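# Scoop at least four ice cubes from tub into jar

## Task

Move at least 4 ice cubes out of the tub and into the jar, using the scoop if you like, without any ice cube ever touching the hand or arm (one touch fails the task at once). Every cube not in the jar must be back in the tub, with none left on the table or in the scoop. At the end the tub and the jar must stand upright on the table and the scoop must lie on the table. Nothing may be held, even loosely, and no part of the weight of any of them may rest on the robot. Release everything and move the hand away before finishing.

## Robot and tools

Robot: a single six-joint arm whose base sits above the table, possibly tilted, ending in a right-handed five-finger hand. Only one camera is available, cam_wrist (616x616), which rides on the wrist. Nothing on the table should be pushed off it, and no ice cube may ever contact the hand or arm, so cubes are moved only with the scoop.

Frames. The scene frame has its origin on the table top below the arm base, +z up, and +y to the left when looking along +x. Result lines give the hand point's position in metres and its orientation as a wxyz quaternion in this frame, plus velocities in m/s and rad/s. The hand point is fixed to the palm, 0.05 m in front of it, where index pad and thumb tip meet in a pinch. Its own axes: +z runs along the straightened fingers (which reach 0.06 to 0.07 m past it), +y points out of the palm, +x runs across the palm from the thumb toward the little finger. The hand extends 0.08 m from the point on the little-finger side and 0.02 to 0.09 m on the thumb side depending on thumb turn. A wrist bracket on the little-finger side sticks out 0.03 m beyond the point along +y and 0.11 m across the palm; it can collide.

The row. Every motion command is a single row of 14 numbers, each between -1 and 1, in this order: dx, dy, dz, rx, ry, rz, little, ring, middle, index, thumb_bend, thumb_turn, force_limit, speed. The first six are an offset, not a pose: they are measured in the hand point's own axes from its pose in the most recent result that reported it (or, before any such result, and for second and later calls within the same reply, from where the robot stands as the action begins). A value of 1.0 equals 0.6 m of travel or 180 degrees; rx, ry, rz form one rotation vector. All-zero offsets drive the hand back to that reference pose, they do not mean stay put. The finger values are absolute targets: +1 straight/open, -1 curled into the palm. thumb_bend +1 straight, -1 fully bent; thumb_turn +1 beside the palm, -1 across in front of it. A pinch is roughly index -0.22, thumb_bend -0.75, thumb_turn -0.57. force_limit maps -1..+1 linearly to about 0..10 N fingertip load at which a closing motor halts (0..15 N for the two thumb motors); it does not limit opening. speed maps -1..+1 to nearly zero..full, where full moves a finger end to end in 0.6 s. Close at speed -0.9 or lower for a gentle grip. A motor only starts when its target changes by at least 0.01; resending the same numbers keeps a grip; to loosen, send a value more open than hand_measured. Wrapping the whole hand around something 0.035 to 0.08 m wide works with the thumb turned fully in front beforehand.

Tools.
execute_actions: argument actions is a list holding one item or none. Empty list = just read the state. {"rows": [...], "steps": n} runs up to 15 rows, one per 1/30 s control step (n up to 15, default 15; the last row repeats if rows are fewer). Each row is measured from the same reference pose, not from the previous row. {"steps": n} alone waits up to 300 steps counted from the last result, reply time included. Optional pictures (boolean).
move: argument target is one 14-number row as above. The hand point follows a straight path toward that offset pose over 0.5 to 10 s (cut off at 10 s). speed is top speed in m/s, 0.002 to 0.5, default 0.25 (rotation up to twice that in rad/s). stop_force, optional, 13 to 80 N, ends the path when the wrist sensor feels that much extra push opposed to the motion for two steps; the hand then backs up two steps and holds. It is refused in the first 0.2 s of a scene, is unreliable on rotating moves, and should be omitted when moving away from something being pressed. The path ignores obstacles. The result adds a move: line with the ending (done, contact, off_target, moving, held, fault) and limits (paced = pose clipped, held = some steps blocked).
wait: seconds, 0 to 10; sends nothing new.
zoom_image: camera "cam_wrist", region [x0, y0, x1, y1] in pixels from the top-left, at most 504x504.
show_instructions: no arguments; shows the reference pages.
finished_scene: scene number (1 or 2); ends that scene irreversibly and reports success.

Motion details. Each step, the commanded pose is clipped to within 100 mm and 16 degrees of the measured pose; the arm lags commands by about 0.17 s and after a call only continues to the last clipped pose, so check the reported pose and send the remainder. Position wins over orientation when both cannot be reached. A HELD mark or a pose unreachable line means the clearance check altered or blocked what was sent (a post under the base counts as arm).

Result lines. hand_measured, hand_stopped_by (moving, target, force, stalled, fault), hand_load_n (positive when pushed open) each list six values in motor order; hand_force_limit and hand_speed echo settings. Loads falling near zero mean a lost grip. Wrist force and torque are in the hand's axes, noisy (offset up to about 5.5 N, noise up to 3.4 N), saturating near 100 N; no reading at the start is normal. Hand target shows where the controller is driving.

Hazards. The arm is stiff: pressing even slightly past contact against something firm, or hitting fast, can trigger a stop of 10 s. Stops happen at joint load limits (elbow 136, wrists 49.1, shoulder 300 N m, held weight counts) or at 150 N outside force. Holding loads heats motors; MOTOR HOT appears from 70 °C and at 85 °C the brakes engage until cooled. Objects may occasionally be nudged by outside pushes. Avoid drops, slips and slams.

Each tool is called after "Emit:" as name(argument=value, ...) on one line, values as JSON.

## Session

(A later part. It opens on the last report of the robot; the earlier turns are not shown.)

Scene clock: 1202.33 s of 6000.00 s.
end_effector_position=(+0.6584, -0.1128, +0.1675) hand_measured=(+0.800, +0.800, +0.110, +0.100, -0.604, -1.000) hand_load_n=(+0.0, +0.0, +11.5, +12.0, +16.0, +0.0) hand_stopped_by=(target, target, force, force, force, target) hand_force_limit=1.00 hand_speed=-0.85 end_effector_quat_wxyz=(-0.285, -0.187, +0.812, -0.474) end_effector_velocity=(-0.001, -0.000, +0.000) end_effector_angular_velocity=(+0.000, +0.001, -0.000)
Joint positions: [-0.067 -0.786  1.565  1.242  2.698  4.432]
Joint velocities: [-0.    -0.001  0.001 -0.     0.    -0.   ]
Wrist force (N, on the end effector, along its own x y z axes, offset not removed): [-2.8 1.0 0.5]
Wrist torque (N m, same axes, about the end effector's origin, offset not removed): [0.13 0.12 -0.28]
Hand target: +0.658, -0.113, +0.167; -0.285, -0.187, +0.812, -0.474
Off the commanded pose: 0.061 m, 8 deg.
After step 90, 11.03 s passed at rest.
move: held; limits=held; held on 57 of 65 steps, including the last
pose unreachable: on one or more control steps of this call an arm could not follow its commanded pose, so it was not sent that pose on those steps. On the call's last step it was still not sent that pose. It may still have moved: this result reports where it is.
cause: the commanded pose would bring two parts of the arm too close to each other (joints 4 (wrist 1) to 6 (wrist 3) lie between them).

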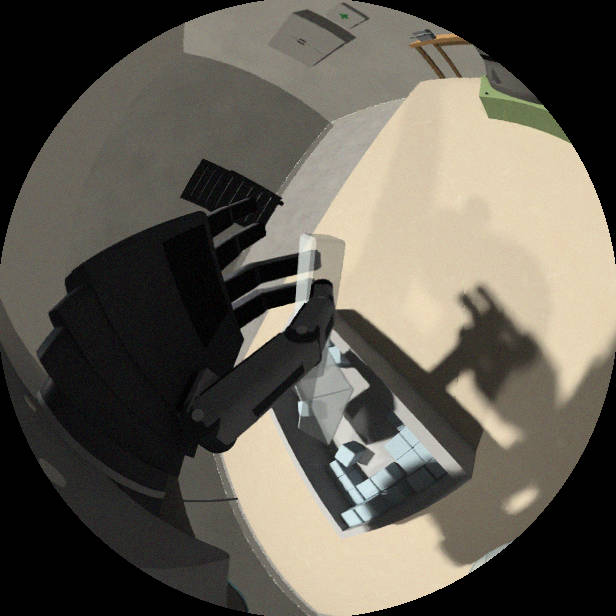

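Emit:
move(target=[-0.067,-0.145,0.136,0.204,-0.203,-0.117,0.8,0.8,-1,-1,-0.7,-1,1,-0.85], speed=0.12)

Emit:
move(target=[-0.038,0.038,0.022,0,0,0,0.8,0.8,-1,-1,-0.7,-1,1,-0.85], speed=0.03)

Emit:
zoom_image(camera="cam_wrist", region=[220,330,440,550])

Scene clock: 1227.63 s of 6000.00 s.
end_effector_position=(+0.7158, -0.2236, +0.1693) hand_measured=(+0.800, +0.800, +0.110, +0.100, -0.604, -1.000) hand_load_n=(+0.0, +0.0, +11.5, +12.0, +16.0, +0.0) hand_stopped_by=(target, target, force, force, force, target) hand_force_limit=1.00 hand_speed=-0.85 end_effector_quat_wxyz=(-0.080, -0.501, +0.670, -0.542) end_effector_velocity=(-0.000, -0.000, -0.001) end_effector_angular_velocity=(-0.016, -0.039, +0.212)
Joint positions: [-0.267 -1.173  1.885 -0.165  2.258  2.717]
Joint velocities: [-0.05  -0.09   0.133 -0.198 -0.223 -0.179]
Wrist force (N, on the end effector, along its own x y z axes, offset not removed): [-1.0 1.0 -1.6]
Wrist torque (N m, same axes, about the end effector's origin, offset not removed): [0.36 -0.05 -0.19]
Hand target: +0.716, -0.224, +0.169; -0.072, -0.509, +0.663, -0.545
Off the commanded pose: 0.002 m, 9 deg.
After step 90, 13.17 s passed at rest.
move: moving (no rest 5 s after the path's end); limits=paced

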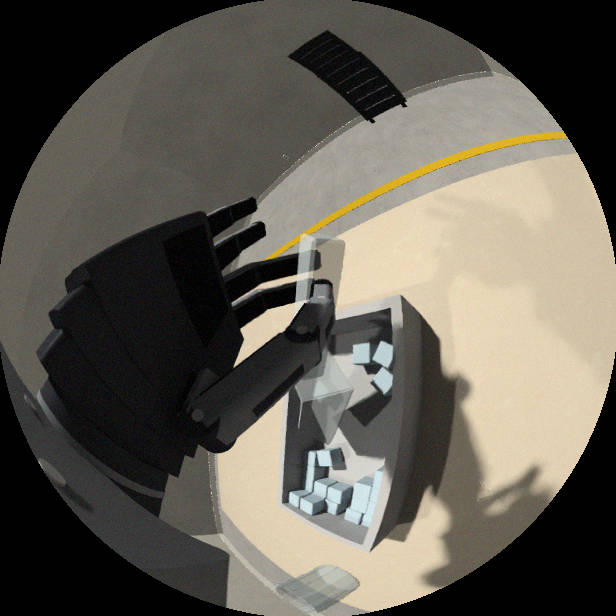

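Scene clock: 1230.10 s of 6000.00 s.
end_effector_position=(+0.7164, -0.2245, +0.1331) hand_measured=(+0.800, +0.800, +0.110, +0.100, -0.604, -1.000) hand_load_n=(+0.0, +0.0, +11.5, +12.0, +16.0, +0.0) hand_stopped_by=(target, target, force, force, force, target) hand_force_limit=1.00 hand_speed=-0.85 end_effector_quat_wxyz=(-0.030, -0.541, +0.626, -0.561) end_effector_velocity=(+0.001, -0.000, -0.001) end_effector_angular_velocity=(-0.001, -0.001, +0.000)
Joint positions: [-0.31  -1.189  2.    -0.37   2.084  2.6  ]
Joint velocities: [-0.     0.002  0.    -0.004 -0.    -0.   ]
Wrist force (N, on the end effector, along its own x y z axes, offset not removed): [-2.3 1.8 0.8]
Wrist torque (N m, same axes, about the end effector's origin, offset not removed): [0.30 0.08 -0.19]
Hand target: +0.716, -0.225, +0.133; -0.030, -0.541, +0.626, -0.561
Off the commanded pose: 0.000 m, 0 deg.
move: done

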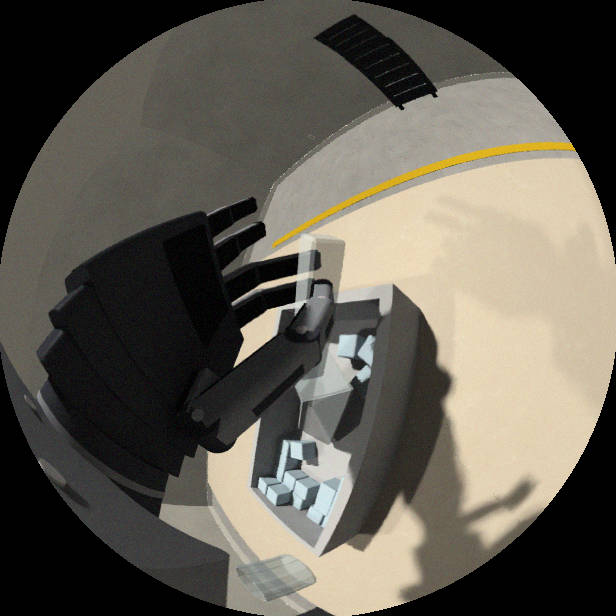

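Region (220, 330, 440, 550) of cam_wrist's 616x616 image, scaled by 2.291, with more detail than that image has.

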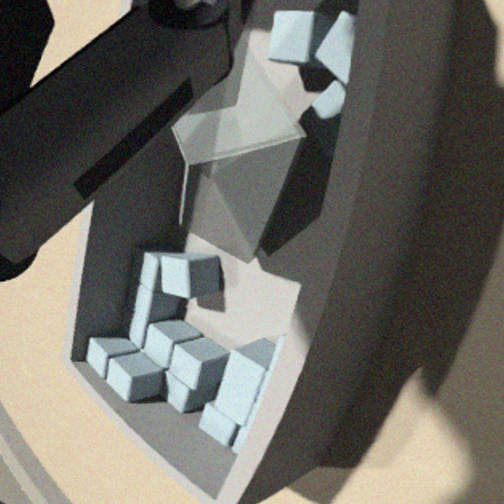

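Emit:
move(target=[-0.095,-0.043,-0.063,0,0,0,0.8,0.8,-1,-1,-0.7,-1,1,-0.85], speed=0.03)

Emit:
zoom_image(camera="cam_wrist", region=[220,350,400,530])

Scene clock: 1239.43 s of 6000.00 s.
end_effector_position=(+0.7366, -0.1546, +0.1277) hand_measured=(+0.800, +0.800, +0.110, +0.100, -0.604, -1.000) hand_load_n=(+0.0, +0.0, +9.5, +13.5, +17.5, +1.5) hand_stopped_by=(target, target, force, force, force, target) hand_force_limit=1.00 hand_speed=-0.85 end_effector_quat_wxyz=(-0.030, -0.541, +0.626, -0.561) end_effector_velocity=(+0.001, +0.002, +0.001) end_effector_angular_velocity=(-0.001, -0.000, -0.000)
Joint positions: [-0.185 -1.149  1.955 -0.329  2.197  2.666]
Joint velocities: [ 0.003  0.001 -0.002  0.001  0.004  0.001]
Wrist force (N, on the end effector, along its own x y z axes, offset not removed): [3.4 -1.3 1.8]
Wrist torque (N m, same axes, about the end effector's origin, offset not removed): [0.18 0.30 0.01]
Hand target: +0.737, -0.154, +0.128; -0.030, -0.541, +0.626, -0.561
Off the commanded pose: 0.000 m, 0 deg.
After step 90, 3.57 s passed at rest.
move: done

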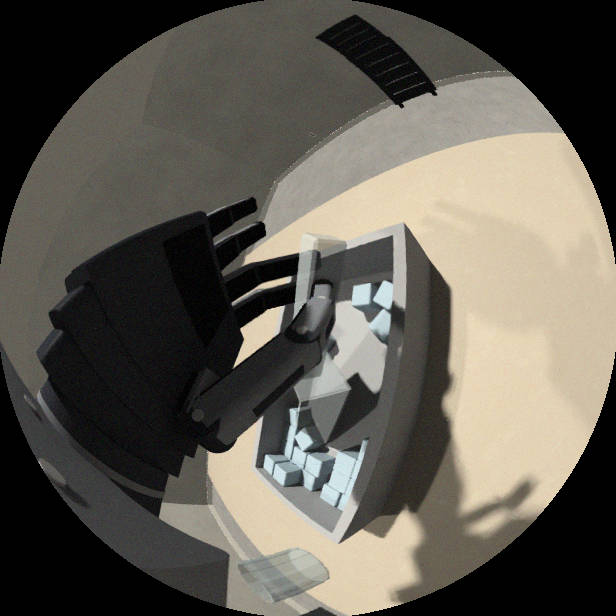

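Region (220, 350, 400, 530) of cam_wrist's 616x616 image, scaled by 2.800, with more detail than that image has.

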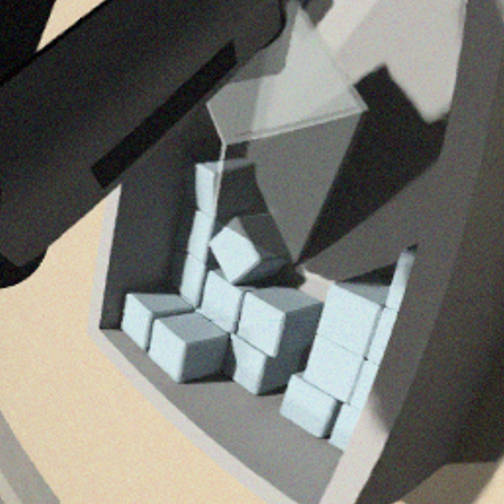

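Emit:
move(target=[-0.009,0.04,0.043,0,-0.028,0.048,0.8,0.8,-1,-1,-0.7,-1,1,-0.85], speed=0.04)

Emit:
move(target=[-0.044,-0.017,-0.02,0,0,0,0.8,0.8,-1,-1,-0.7,-1,1,-0.85], speed=0.03)

Emit:
zoom_image(camera="cam_wrist", region=[220,350,400,530])

Scene clock: 1251.67 s of 6000.00 s.
end_effector_position=(+0.7365, -0.1752, +0.0988) hand_measured=(+0.800, +0.800, +0.110, +0.100, -0.604, -1.000) hand_load_n=(+0.0, +0.0, +13.0, +10.0, +16.0, -2.5) hand_stopped_by=(target, target, force, force, force, target) hand_force_limit=1.00 hand_speed=-0.85 end_effector_quat_wxyz=(+0.040, -0.516, +0.666, -0.537) end_effector_velocity=(-0.000, -0.001, -0.002) end_effector_angular_velocity=(+0.009, -0.005, +0.000)
Joint positions: [-0.268 -1.148  1.993 -0.351  2.044  2.792]
Joint velocities: [-0.005  0.001  0.002 -0.001 -0.01   0.007]
Wrist force (N, on the end effector, along its own x y z axes, offset not removed): [-3.1 0.1 -2.3]
Wrist torque (N m, same axes, about the end effector's origin, offset not removed): [0.42 0.10 -0.04]
Hand target: +0.736, -0.175, +0.099; +0.040, -0.516, +0.666, -0.537
Off the commanded pose: 0.000 m, 0 deg.
After step 90, 6.80 s passed at rest.
move: done

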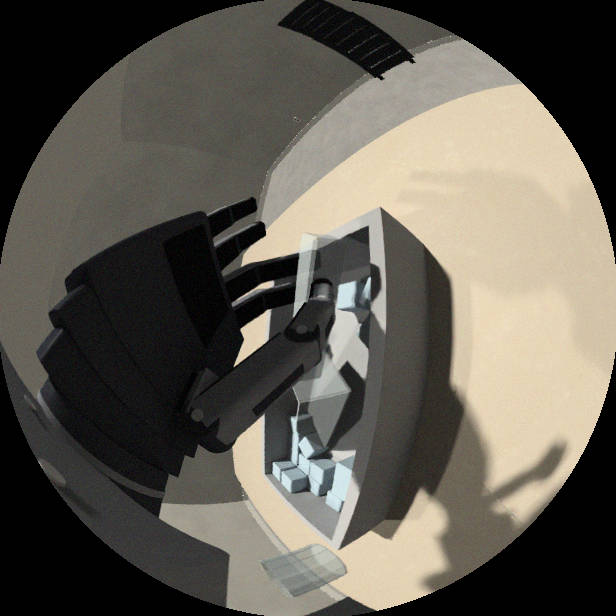

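Scene clock: 1253.03 s of 6000.00 s.
end_effector_position=(+0.7479, -0.1468, +0.0983) hand_measured=(+0.800, +0.800, +0.110, +0.100, -0.604, -1.000) hand_load_n=(+0.0, +0.0, +11.0, +12.5, +17.0, +0.0) hand_stopped_by=(target, target, force, force, force, target) hand_force_limit=1.00 hand_speed=-0.85 end_effector_quat_wxyz=(+0.040, -0.516, +0.666, -0.537) end_effector_velocity=(+0.000, +0.002, +0.000) end_effector_angular_velocity=(-0.001, +0.001, +0.001)
Joint positions: [-0.215 -1.13   1.967 -0.328  2.09   2.821]
Joint velocities: [ 0.004  0.001 -0.001  0.002  0.003  0.001]
Wrist force (N, on the end effector, along its own x y z axes, offset not removed): [1.7 -0.1 0.3]
Wrist torque (N m, same axes, about the end effector's origin, offset not removed): [0.35 0.25 0.23]
Hand target: +0.748, -0.147, +0.098; +0.040, -0.516, +0.666, -0.537
Off the commanded pose: 0.000 m, 0 deg.
move: done

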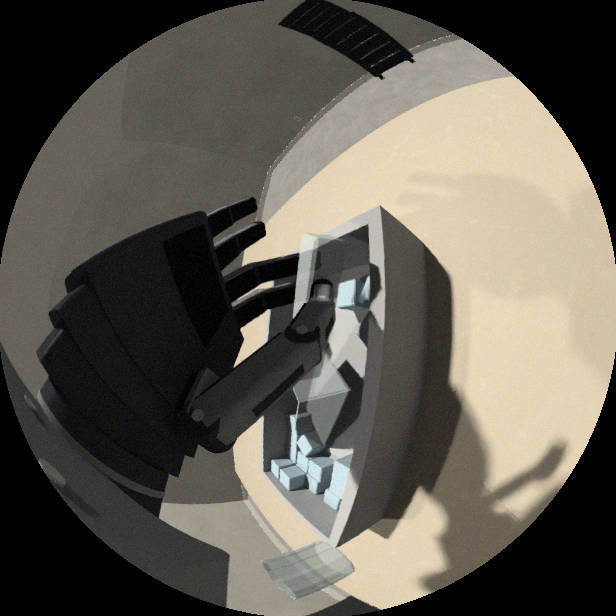

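Region (220, 350, 400, 530) of cam_wrist's 616x616 image, scaled by 2.800, with more detail than that image has.

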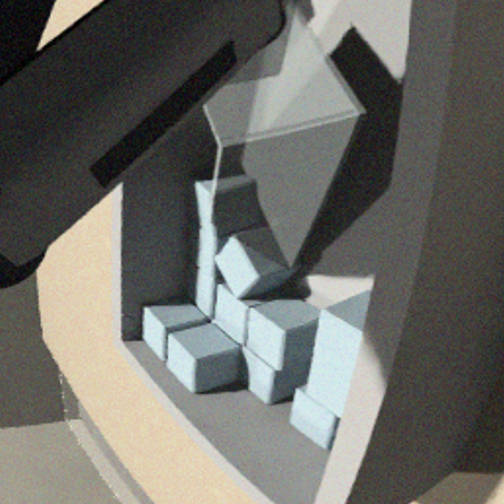

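Emit:
move(target=[0.03,0.015,0.009,0,0,0,0.8,0.8,-1,-1,-0.7,-1,1,-0.85], speed=0.06)

Emit:
move(target=[0.045,-0.094,0.043,0.069,-0.099,-0.057,0.8,0.8,-1,-1,-0.7,-1,1,-0.85], speed=0.08)

Emit:
move(target=[-0.01,0.015,0.009,0,0.033,-0.058,0.8,0.8,-1,-1,-0.7,-1,1,-0.85], speed=0.05)

Emit:
zoom_image(camera="cam_wrist", region=[220,350,400,530])

Scene clock: 1264.50 s of 6000.00 s.
end_effector_position=(+0.7371, -0.1645, +0.0982) hand_measured=(+0.800, +0.800, +0.110, +0.100, -0.604, -1.000) hand_load_n=(+0.0, +0.0, +11.5, +12.0, +16.0, -0.5) hand_stopped_by=(target, target, force, force, force, target) hand_force_limit=1.00 hand_speed=-0.85 end_effector_quat_wxyz=(+0.040, -0.516, +0.666, -0.537) end_effector_velocity=(-0.003, -0.001, -0.001) end_effector_angular_velocity=(+0.001, +0.002, +0.000)
Joint positions: [-0.25  -1.145  1.991 -0.347  2.06   2.802]
Joint velocities: [-0.003 -0.002  0.005 -0.002 -0.003 -0.002]
Wrist force (N, on the end effector, along its own x y z axes, offset not removed): [-4.2 -0.3 0.2]
Wrist torque (N m, same axes, about the end effector's origin, offset not removed): [0.28 0.22 0.03]
Hand target: +0.737, -0.165, +0.098; +0.040, -0.516, +0.666, -0.537
Off the commanded pose: 0.000 m, 0 deg.
After step 90, 7.63 s passed at rest.
move: done

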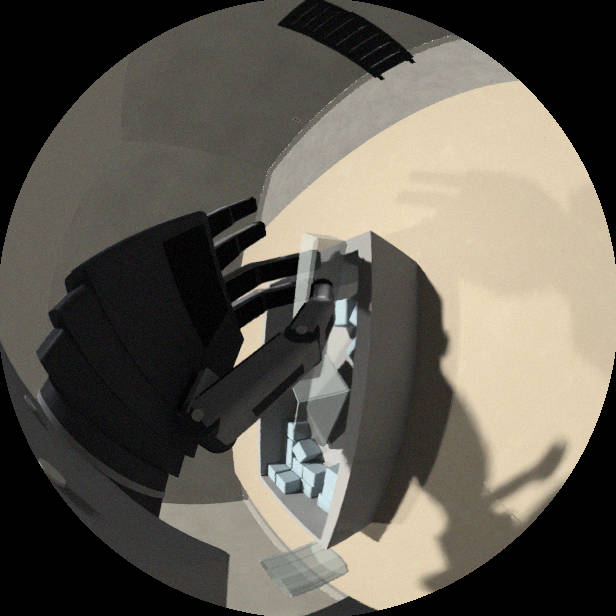

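Scene clock: 1267.47 s of 6000.00 s.
end_effector_position=(+0.7767, -0.1953, +0.1434) hand_measured=(+0.800, +0.800, +0.110, +0.100, -0.604, -1.000) hand_load_n=(+0.0, +0.0, +11.5, +12.5, +15.5, -0.5) hand_stopped_by=(target, target, force, force, force, target) hand_force_limit=1.00 hand_speed=-0.85 end_effector_quat_wxyz=(-0.149, +0.643, -0.542, +0.521) end_effector_velocity=(+0.001, -0.001, +0.001) end_effector_angular_velocity=(+0.001, +0.001, +0.011)
Joint positions: [-0.422 -1.225  1.998 -0.341  1.531  2.529]
Joint velocities: [-0.004  0.    -0.003  0.005 -0.014 -0.006]
Wrist force (N, on the end effector, along its own x y z axes, offset not removed): [-1.9 1.4 2.5]
Wrist torque (N m, same axes, about the end effector's origin, offset not removed): [0.15 -0.02 -0.18]
Hand target: +0.777, -0.195, +0.143; -0.149, +0.643, -0.541, +0.521
Off the commanded pose: 0.000 m, 0 deg.
move: done

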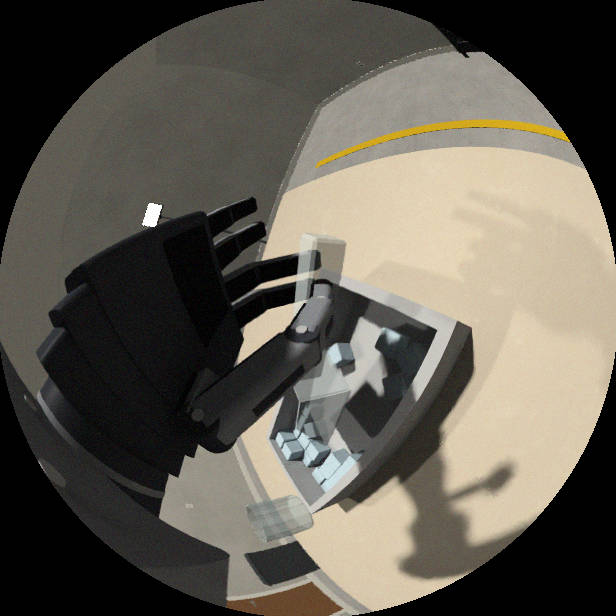

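Scene clock: 1269.83 s of 6000.00 s.
end_effector_position=(+0.7770, -0.1955, +0.1314) hand_measured=(+0.800, +0.800, +0.110, +0.100, -0.604, -1.000) hand_load_n=(+0.0, +0.0, +11.5, +12.0, +16.0, -0.5) hand_stopped_by=(target, target, force, force, force, target) hand_force_limit=1.00 hand_speed=-0.85 end_effector_quat_wxyz=(-0.073, +0.661, -0.488, +0.565) end_effector_velocity=(-0.000, +0.001, -0.002) end_effector_angular_velocity=(-0.011, +0.003, -0.000)
Joint positions: [-0.364 -1.199  2.024 -0.46   1.664  2.368]
Joint velocities: [ 0.004  0.003  0.002 -0.008  0.008 -0.009]
Wrist force (N, on the end effector, along its own x y z axes, offset not removed): [-0.9 1.3 0.4]
Wrist torque (N m, same axes, about the end effector's origin, offset not removed): [0.45 -0.04 0.13]
Hand target: +0.777, -0.195, +0.131; -0.073, +0.662, -0.488, +0.565
Off the commanded pose: 0.000 m, 0 deg.
move: done

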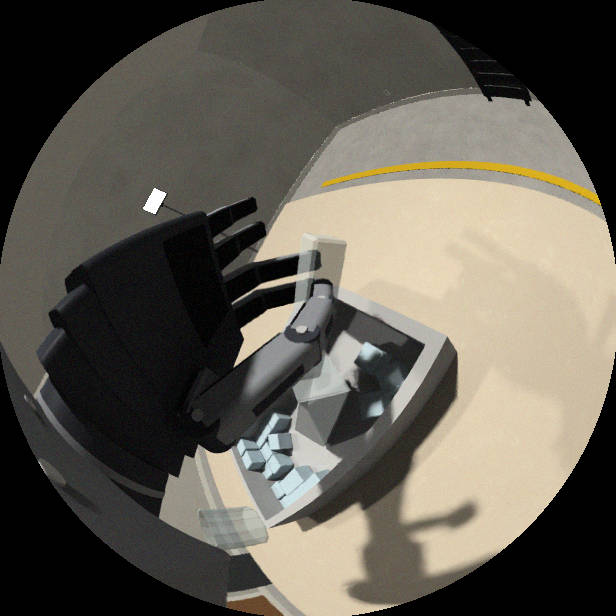

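Region (220, 350, 400, 530) of cam_wrist's 616x616 image, scaled by 2.800, with more detail than that image has.

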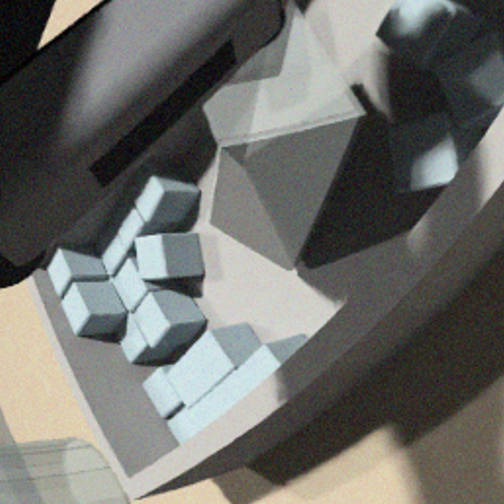

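Emit:
move(target=[-0.075,-0.057,-0.033,0,0,0,0.8,0.8,-1,-1,-0.7,-1,1,-0.85], speed=0.04)

Emit:
zoom_image(camera="cam_wrist", region=[220,350,400,530])

Scene clock: 1277.47 s of 6000.00 s.
end_effector_position=(+0.7852, -0.1363, +0.1302) hand_measured=(+0.800, +0.800, +0.110, +0.100, -0.604, -1.000) hand_load_n=(+0.0, +0.0, +11.0, +13.0, +16.5, +0.0) hand_stopped_by=(target, target, force, force, force, target) hand_force_limit=1.00 hand_speed=-0.85 end_effector_quat_wxyz=(-0.073, +0.661, -0.488, +0.565) end_effector_velocity=(+0.001, +0.002, +0.001) end_effector_angular_velocity=(-0.000, -0.001, +0.001)
Joint positions: [-0.261 -1.191  2.015 -0.453  1.759  2.406]
Joint velocities: [ 0.004 -0.    -0.001  0.001  0.003  0.001]
Wrist force (N, on the end effector, along its own x y z axes, offset not removed): [3.9 -0.9 0.3]
Wrist torque (N m, same axes, about the end effector's origin, offset not removed): [0.08 0.21 0.15]
Hand target: +0.785, -0.136, +0.130; -0.073, +0.661, -0.488, +0.565
Off the commanded pose: 0.000 m, 0 deg.
After step 90, 2.77 s passed at rest.
move: done

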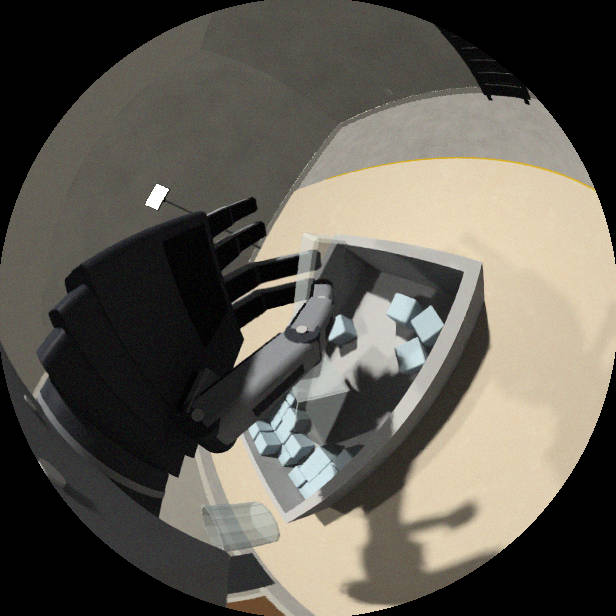

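Region (220, 350, 400, 530) of cam_wrist's 616x616 image, scaled by 2.800, with more detail than that image has.

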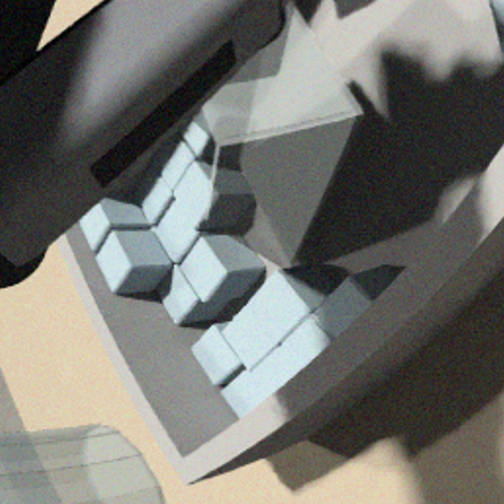

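Emit:
move(target=[0.004,0.018,-0.019,0,0,0,0.8,0.8,-1,-1,-0.7,-1,1,-0.85], speed=0.04)

Emit:
move(target=[-0.044,-0.031,-0.023,0,0,0,0.8,0.8,-1,-1,-0.7,-1,1,-0.85], speed=0.03)

Emit:
zoom_image(camera="cam_wrist", region=[220,350,400,530])

Scene clock: 1286.37 s of 6000.00 s.
end_effector_position=(+0.7697, -0.1384, +0.1289) hand_measured=(+0.800, +0.800, +0.110, +0.102, -0.604, -1.000) hand_load_n=(+0.0, +0.0, +7.0, +19.5, +16.5, +7.5) hand_stopped_by=(target, target, force, force, force, target) hand_force_limit=1.00 hand_speed=-0.85 end_effector_quat_wxyz=(-0.073, +0.661, -0.488, +0.565) end_effector_velocity=(-0.003, -0.000, -0.001) end_effector_angular_velocity=(+0.001, +0.002, -0.000)
Joint positions: [-0.273 -1.209  2.047 -0.468  1.748  2.401]
Joint velocities: [-0.002 -0.002  0.005 -0.001 -0.002 -0.   ]
Wrist force (N, on the end effector, along its own x y z axes, offset not removed): [-3.7 -2.4 3.8]
Wrist torque (N m, same axes, about the end effector's origin, offset not removed): [-0.01 0.76 0.09]
Hand target: +0.769, -0.138, +0.129; -0.073, +0.661, -0.488, +0.565
Off the commanded pose: 0.000 m, 0 deg.
After step 90, 5.10 s passed at rest.
move: done

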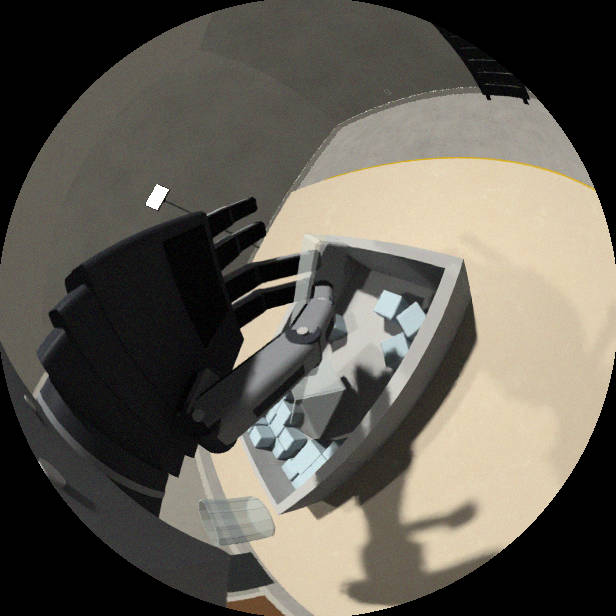

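Scene clock: 1287.87 s of 6000.00 s.
end_effector_position=(+0.7719, -0.1036, +0.1280) hand_measured=(+0.800, +0.800, +0.110, +0.102, -0.604, -1.000) hand_load_n=(+0.0, +0.0, +9.5, +14.0, +17.5, +1.5) hand_stopped_by=(target, target, force, force, force, target) hand_force_limit=1.00 hand_speed=-0.85 end_effector_quat_wxyz=(-0.073, +0.661, -0.488, +0.565) end_effector_velocity=(-0.000, +0.002, -0.001) end_effector_angular_velocity=(+0.001, +0.002, -0.000)
Joint positions: [-0.212 -1.203  2.041 -0.463  1.805  2.424]
Joint velocities: [ 0.004  0.001 -0.     0.001  0.003  0.002]
Wrist force (N, on the end effector, along its own x y z axes, offset not removed): [3.9 -0.9 -0.1]
Wrist torque (N m, same axes, about the end effector's origin, offset not removed): [0.22 0.24 0.18]
Hand target: +0.772, -0.103, +0.128; -0.073, +0.661, -0.488, +0.565
Off the commanded pose: 0.000 m, 0 deg.
move: done

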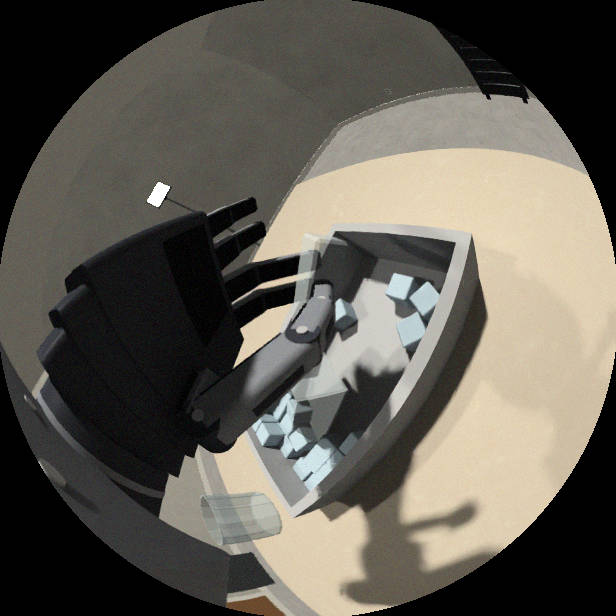

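Region (220, 350, 400, 530) of cam_wrist's 616x616 image, scaled by 2.800, with more detail than that image has.

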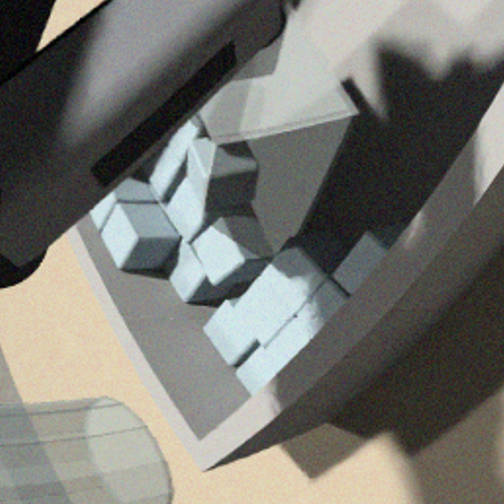

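Emit:
move(target=[0.004,-0.005,0.016,0,0,0,0.8,0.8,-1,-1,-0.7,-1,1,-0.85], speed=0.04)

Emit:
move(target=[-0.032,-0.024,-0.014,0,0,0,0.8,0.8,-1,-1,-0.7,-1,1,-0.85], speed=0.03)

Emit:
zoom_image(camera="cam_wrist", region=[220,350,400,530])

Scene clock: 1298.87 s of 6000.00 s.
end_effector_position=(+0.7810, -0.1081, +0.1281) hand_measured=(+0.800, +0.800, +0.110, +0.102, -0.604, -1.000) hand_load_n=(+0.0, +0.0, +12.5, +10.0, +16.0, -2.5) hand_stopped_by=(target, target, force, force, force, target) hand_force_limit=1.00 hand_speed=-0.85 end_effector_quat_wxyz=(-0.073, +0.661, -0.488, +0.565) end_effector_velocity=(+0.002, -0.001, +0.001) end_effector_angular_velocity=(-0.001, -0.001, +0.000)
Joint positions: [-0.216 -1.192  2.023 -0.456  1.801  2.423]
Joint velocities: [-0.001  0.002 -0.004  0.001 -0.001 -0.001]
Wrist force (N, on the end effector, along its own x y z axes, offset not removed): [-1.9 2.6 0.2]
Wrist torque (N m, same axes, about the end effector's origin, offset not removed): [0.58 -0.06 0.02]
Hand target: +0.781, -0.108, +0.128; -0.073, +0.661, -0.488, +0.565
Off the commanded pose: 0.000 m, 0 deg.
After step 90, 7.23 s passed at rest.
move: done

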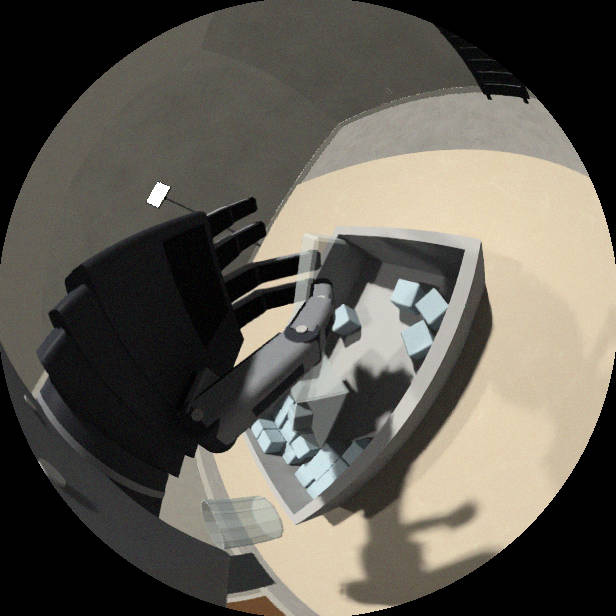

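Scene clock: 1300.03 s of 6000.00 s.
end_effector_position=(+0.7843, -0.0830, +0.1275) hand_measured=(+0.800, +0.800, +0.110, +0.102, -0.604, -1.000) hand_load_n=(+0.0, +0.0, +11.0, +11.5, +17.0, -1.0) hand_stopped_by=(target, target, force, force, force, target) hand_force_limit=1.00 hand_speed=-0.85 end_effector_quat_wxyz=(-0.073, +0.661, -0.488, +0.565) end_effector_velocity=(-0.000, +0.002, +0.000) end_effector_angular_velocity=(+0.001, -0.000, -0.001)
Joint positions: [-0.172 -1.184  2.013 -0.45   1.842  2.439]
Joint velocities: [ 0.003 -0.    -0.     0.001  0.004  0.002]
Wrist force (N, on the end effector, along its own x y z axes, offset not removed): [3.4 0.6 -0.1]
Wrist torque (N m, same axes, about the end effector's origin, offset not removed): [0.40 0.21 0.02]
Hand target: +0.784, -0.083, +0.127; -0.073, +0.661, -0.488, +0.565
Off the commanded pose: 0.000 m, 0 deg.
move: done

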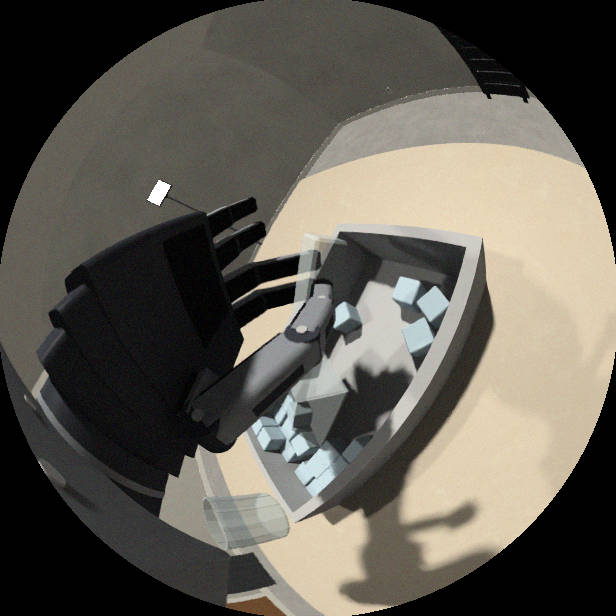

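Region (220, 350, 400, 530) of cam_wrist's 616x616 image, scaled by 2.800, with more detail than that image has.

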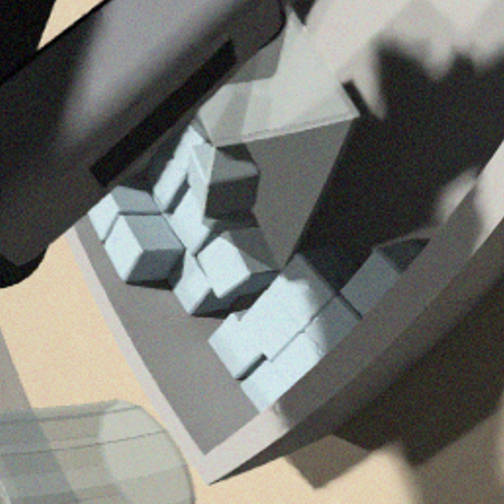

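Emit:
move(target=[-0.004,0.006,-0.017,0,0,0,0.8,0.8,-1,-1,-0.7,-1,1,-0.85], speed=0.02)

Emit:
move(target=[0.008,-0.024,0.058,0.038,-0.035,-0.02,0.8,0.8,-1,-1,-0.7,-1,1,-0.85], speed=0.06)

Emit:
move(target=[-0.038,-0.028,-0.016,0,0,0,0.8,0.8,-1,-1,-0.7,-1,1,-0.85], speed=0.03)

Emit:
zoom_image(camera="cam_wrist", region=[220,350,400,530])

Scene clock: 1309.67 s of 6000.00 s.
end_effector_position=(+0.7744, -0.0786, +0.1271) hand_measured=(+0.800, +0.800, +0.110, +0.102, -0.604, -1.000) hand_load_n=(+0.0, +0.0, +8.0, +16.0, +18.0, +4.0) hand_stopped_by=(target, target, force, force, force, target) hand_force_limit=1.00 hand_speed=-0.85 end_effector_quat_wxyz=(-0.073, +0.661, -0.488, +0.565) end_effector_velocity=(-0.002, +0.001, +0.000) end_effector_angular_velocity=(-0.001, -0.001, +0.001)
Joint positions: [-0.168 -1.196  2.032 -0.457  1.846  2.441]
Joint velocities: [ 0.001 -0.002  0.004 -0.002  0.001 -0.001]
Wrist force (N, on the end effector, along its own x y z axes, offset not removed): [1.1 -1.1 2.4]
Wrist torque (N m, same axes, about the end effector's origin, offset not removed): [0.15 0.70 0.03]
Hand target: +0.774, -0.079, +0.127; -0.073, +0.661, -0.488, +0.565
Off the commanded pose: 0.000 m, 0 deg.
After step 90, 5.80 s passed at rest.
move: done

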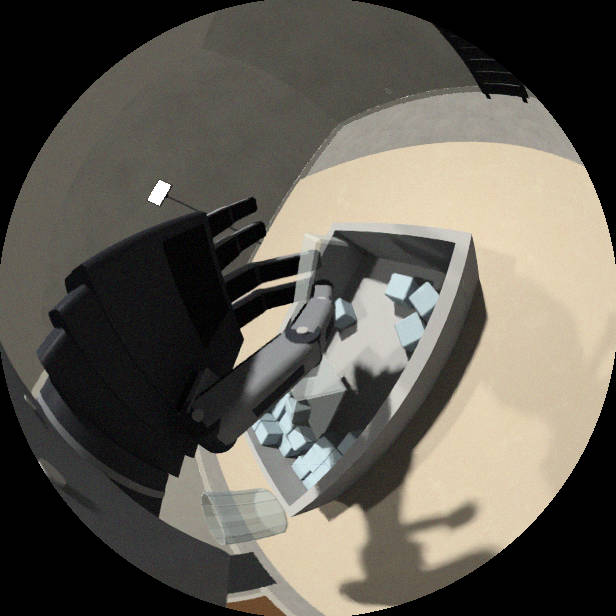

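Scene clock: 1311.43 s of 6000.00 s.
end_effector_position=(+0.8102, -0.0904, +0.1274) hand_measured=(+0.800, +0.800, +0.110, +0.102, -0.604, -1.000) hand_load_n=(+0.0, +0.0, +13.0, +9.0, +16.5, -3.5) hand_stopped_by=(target, target, force, force, force, target) hand_force_limit=1.00 hand_speed=-0.85 end_effector_quat_wxyz=(-0.121, +0.701, -0.429, +0.558) end_effector_velocity=(+0.002, -0.001, +0.000) end_effector_angular_velocity=(-0.000, -0.001, +0.011)
Joint positions: [-0.239 -1.181  2.008 -0.465  1.619  2.35 ]
Joint velocities: [-0.005  0.001 -0.002 -0.001 -0.014 -0.006]
Wrist force (N, on the end effector, along its own x y z axes, offset not removed): [-2.7 -0.6 -0.5]
Wrist torque (N m, same axes, about the end effector's origin, offset not removed): [0.10 -0.09 -0.18]
Hand target: +0.810, -0.091, +0.127; -0.122, +0.701, -0.428, +0.557
Off the commanded pose: 0.000 m, 0 deg.
move: done

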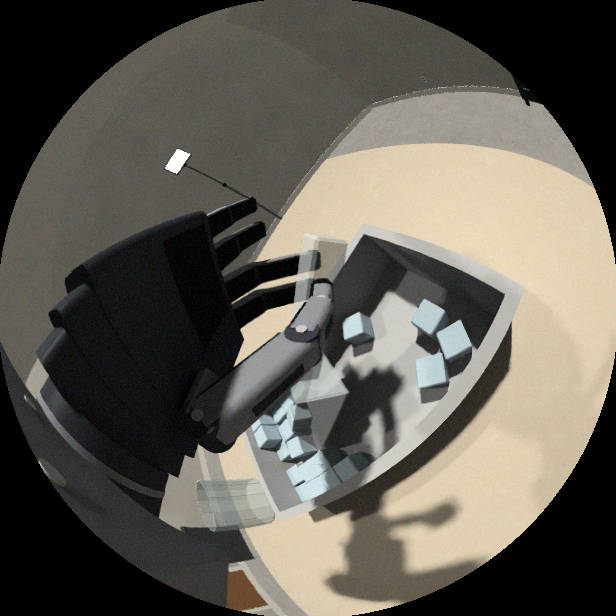

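Scene clock: 1312.77 s of 6000.00 s.
end_effector_position=(+0.8093, -0.0608, +0.1262) hand_measured=(+0.800, +0.800, +0.110, +0.102, -0.604, -1.000) hand_load_n=(+0.0, +0.0, +11.5, +11.0, +17.0, -2.0) hand_stopped_by=(target, target, force, force, force, target) hand_force_limit=1.00 hand_speed=-0.85 end_effector_quat_wxyz=(-0.121, +0.701, -0.429, +0.558) end_effector_velocity=(+0.001, +0.002, +0.000) end_effector_angular_velocity=(+0.001, -0.001, -0.000)
Joint positions: [-0.19  -1.179  2.008 -0.466  1.665  2.368]
Joint velocities: [ 0.004  0.001 -0.002  0.     0.003  0.003]
Wrist force (N, on the end effector, along its own x y z axes, offset not removed): [1.4 1.5 -0.3]
Wrist torque (N m, same axes, about the end effector's origin, offset not removed): [0.50 0.40 -0.17]
Hand target: +0.809, -0.061, +0.126; -0.121, +0.701, -0.429, +0.558
Off the commanded pose: 0.000 m, 0 deg.
move: done

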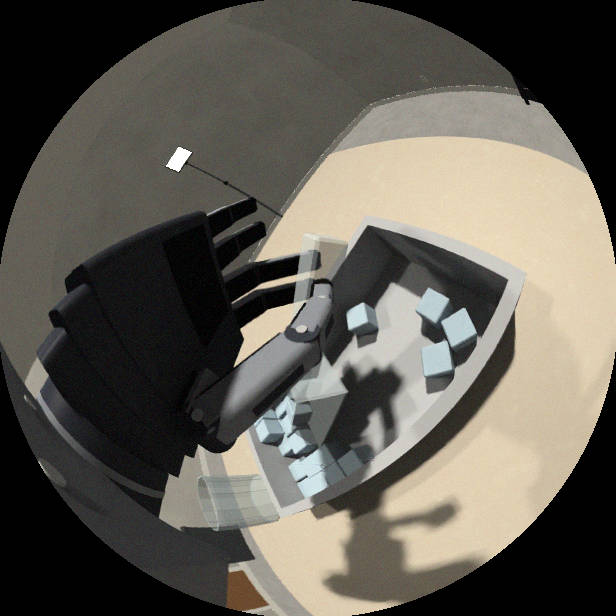

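Region (220, 350, 400, 530) of cam_wrist's 616x616 image, scaled by 2.800, with more detail than that image has.

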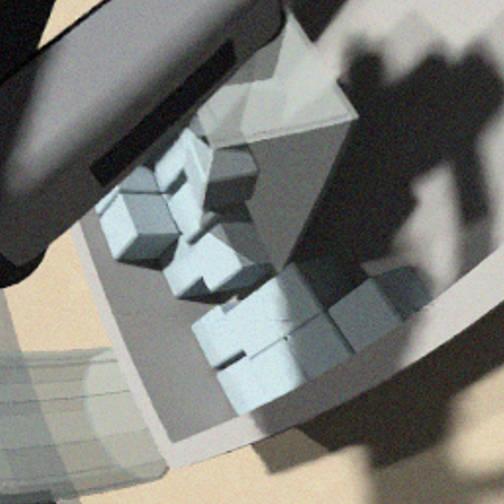

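Emit:
execute_actions(actions=[])

Scene clock: 1340.17 s of 6000.00 s.
end_effector_position=(+0.8093, -0.0606, +0.1262) hand_measured=(+0.800, +0.800, +0.110, +0.102, -0.604, -1.000) hand_load_n=(+0.0, +0.0, +12.0, +11.0, +17.0, -2.0) hand_stopped_by=(target, target, force, force, force, target) hand_force_limit=1.00 hand_speed=-0.85 end_effector_quat_wxyz=(-0.121, +0.701, -0.429, +0.558) end_effector_velocity=(+0.000, -0.000, +0.000) end_effector_angular_velocity=(-0.000, -0.000, -0.000)
Joint positions: [-0.189 -1.179  2.008 -0.466  1.665  2.368]
Joint velocities: [-0.     0.    -0.001  0.001  0.    -0.   ]
Wrist force (N, on the end effector, along its own x y z axes, offset not removed): [5.2 1.7 -0.2]
Wrist torque (N m, same axes, about the end effector's origin, offset not removed): [0.54 -0.10 0.10]
Hand target: +0.809, -0.061, +0.126; -0.121, +0.701, -0.429, +0.558
Off the commanded pose: 0.000 m, 0 deg.
Steps of this call (steps 1 to 90: nothing new was sent; then 24.40 s passed at rest). Readings (end_effector_position | what the end effector reports):
1: (+0.8093, -0.0607, +0.1262) | hand_measured=(+0.800, +0.800, +0.110, +0.102, -0.604, -1.000) hand_load_n=(+0.0, +0.0, +11.5, +11.0, +17.0, -2.0) hand_stopped_by=(target, target, force, force, force, target) hand_force_limit=1.00 hand_speed=-0.85
2: (+0.8093, -0.0607, +0.1262) | hand_measured=(+0.800, +0.800, +0.110, +0.102, -0.604, -1.000) hand_load_n=(+0.0, +0.0, +12.0, +11.0, +17.0, -2.0) hand_stopped_by=(target, target, force, force, force, target) hand_force_limit=1.00 hand_speed=-0.85
4: (+0.8093, -0.0606, +0.1262) | hand_measured=(+0.800, +0.800, +0.110, +0.102, -0.604, -1.000) hand_load_n=(+0.0, +0.0, +12.0, +11.0, +17.0, -2.0) hand_stopped_by=(target, target, force, force, force, target) hand_force_limit=1.00 hand_speed=-0.85
8: (+0.8093, -0.0606, +0.1262) | hand_measured=(+0.800, +0.800, +0.110, +0.102, -0.604, -1.000) hand_load_n=(+0.0, +0.0, +12.0, +11.0, +17.0, -2.0) hand_stopped_by=(target, target, force, force, force, target) hand_force_limit=1.00 hand_speed=-0.85
90: the state above

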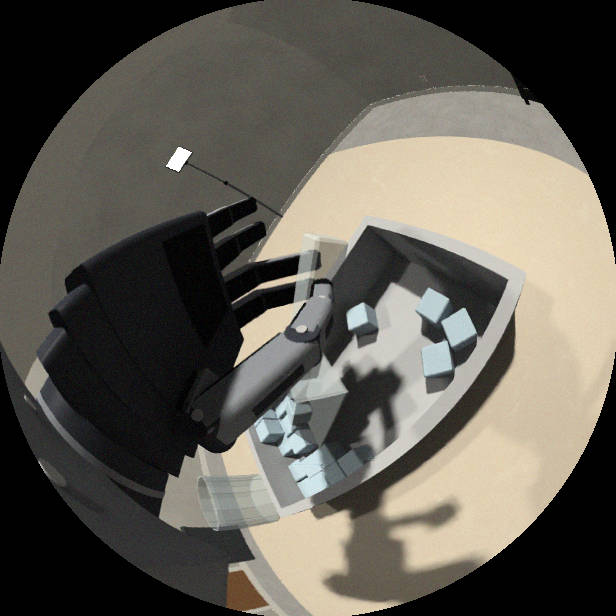

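Emit:
move(target=[0.008,0.012,0.007,0,-0.033,0.058,0.8,0.8,-1,-1,-0.7,-1,1,-0.85], speed=0.04)

Emit:
zoom_image(camera="cam_wrist", region=[200,340,420,560])

Scene clock: 1354.57 s of 6000.00 s.
end_effector_position=(+0.8097, -0.0697, +0.1233) hand_measured=(+0.800, +0.800, +0.110, +0.102, -0.604, -1.000) hand_load_n=(+0.0, +0.0, +11.5, +11.0, +16.5, -1.0) hand_stopped_by=(target, target, force, force, force, target) hand_force_limit=1.00 hand_speed=-0.85 end_effector_quat_wxyz=(-0.193, +0.687, -0.483, +0.508) end_effector_velocity=(-0.000, -0.001, -0.000) end_effector_angular_velocity=(+0.014, +0.000, -0.000)
Joint positions: [-0.262 -1.185  1.987 -0.374  1.52   2.522]
Joint velocities: [-0.005 -0.    -0.001  0.005 -0.01   0.01 ]
Wrist force (N, on the end effector, along its own x y z axes, offset not removed): [-2.5 1.0 0.5]
Wrist torque (N m, same axes, about the end effector's origin, offset not removed): [0.02 0.65 -0.66]
Hand target: +0.810, -0.070, +0.123; -0.193, +0.687, -0.484, +0.507
Off the commanded pose: 0.000 m, 0 deg.
After step 90, 8.53 s passed at rest.
move: done

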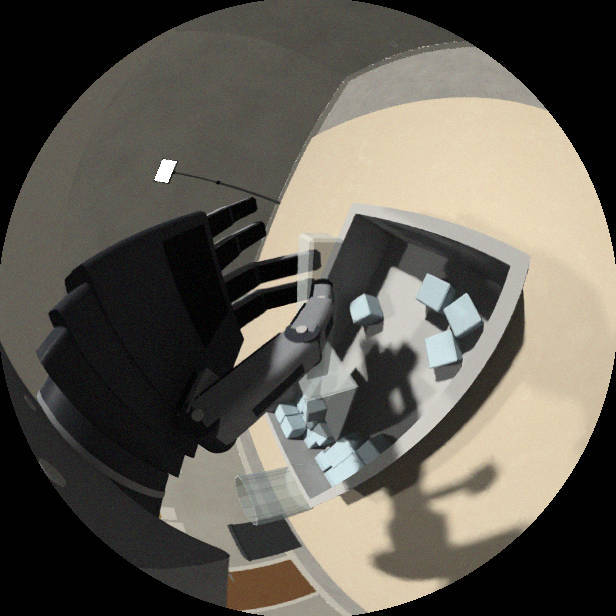

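Region (200, 340, 420, 560) of cam_wrist's 616x616 image, scaled by 2.291, with more detail than that image has.

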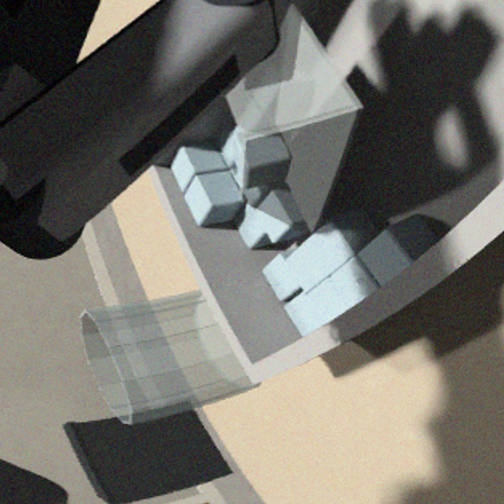

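Emit:
move(target=[-0.025,-0.004,-0.002,0,-0.022,0.038,0.8,0.8,-1,-1,-0.7,-1,1,-0.85], speed=0.03)

Emit:
zoom_image(camera="cam_wrist", region=[200,340,420,560])

Scene clock: 1362.97 s of 6000.00 s.
end_effector_position=(+0.8095, -0.0556, +0.1180) hand_measured=(+0.800, +0.800, +0.110, +0.102, -0.604, -1.000) hand_load_n=(+0.0, +0.0, +11.0, +11.0, +17.0, -1.0) hand_stopped_by=(target, target, force, force, force, target) hand_force_limit=1.00 hand_speed=-0.85 end_effector_quat_wxyz=(-0.239, +0.674, -0.516, +0.471) end_effector_velocity=(+0.000, +0.001, -0.000) end_effector_angular_velocity=(+0.009, -0.001, +0.001)
Joint positions: [-0.278 -1.18   1.978 -0.332  1.447  2.63 ]
Joint velocities: [-0.001  0.    -0.001  0.001 -0.006  0.007]
Wrist force (N, on the end effector, along its own x y z axes, offset not removed): [1.5 1.6 -0.1]
Wrist torque (N m, same axes, about the end effector's origin, offset not removed): [0.19 0.17 -0.49]
Hand target: +0.810, -0.055, +0.118; -0.239, +0.674, -0.516, +0.471
Off the commanded pose: 0.000 m, 0 deg.
After step 90, 2.90 s passed at rest.
move: done

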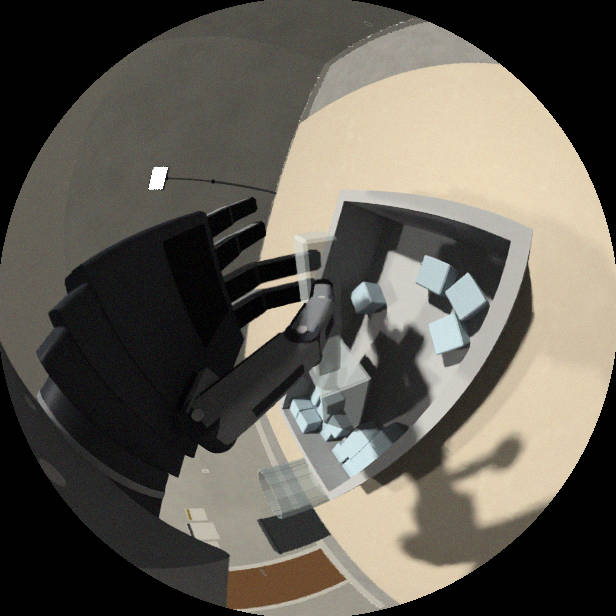

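Region (200, 340, 420, 560) of cam_wrist's 616x616 image, scaled by 2.291, with more detail than that image has.

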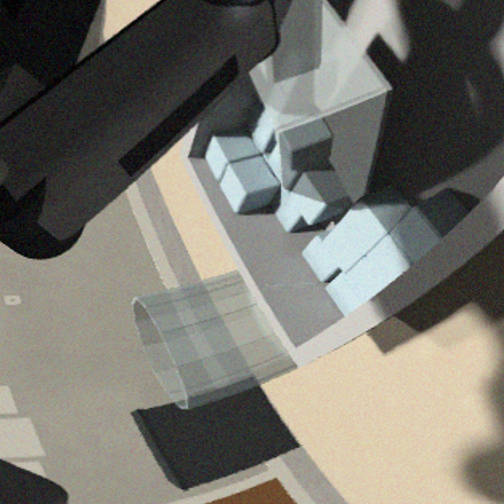

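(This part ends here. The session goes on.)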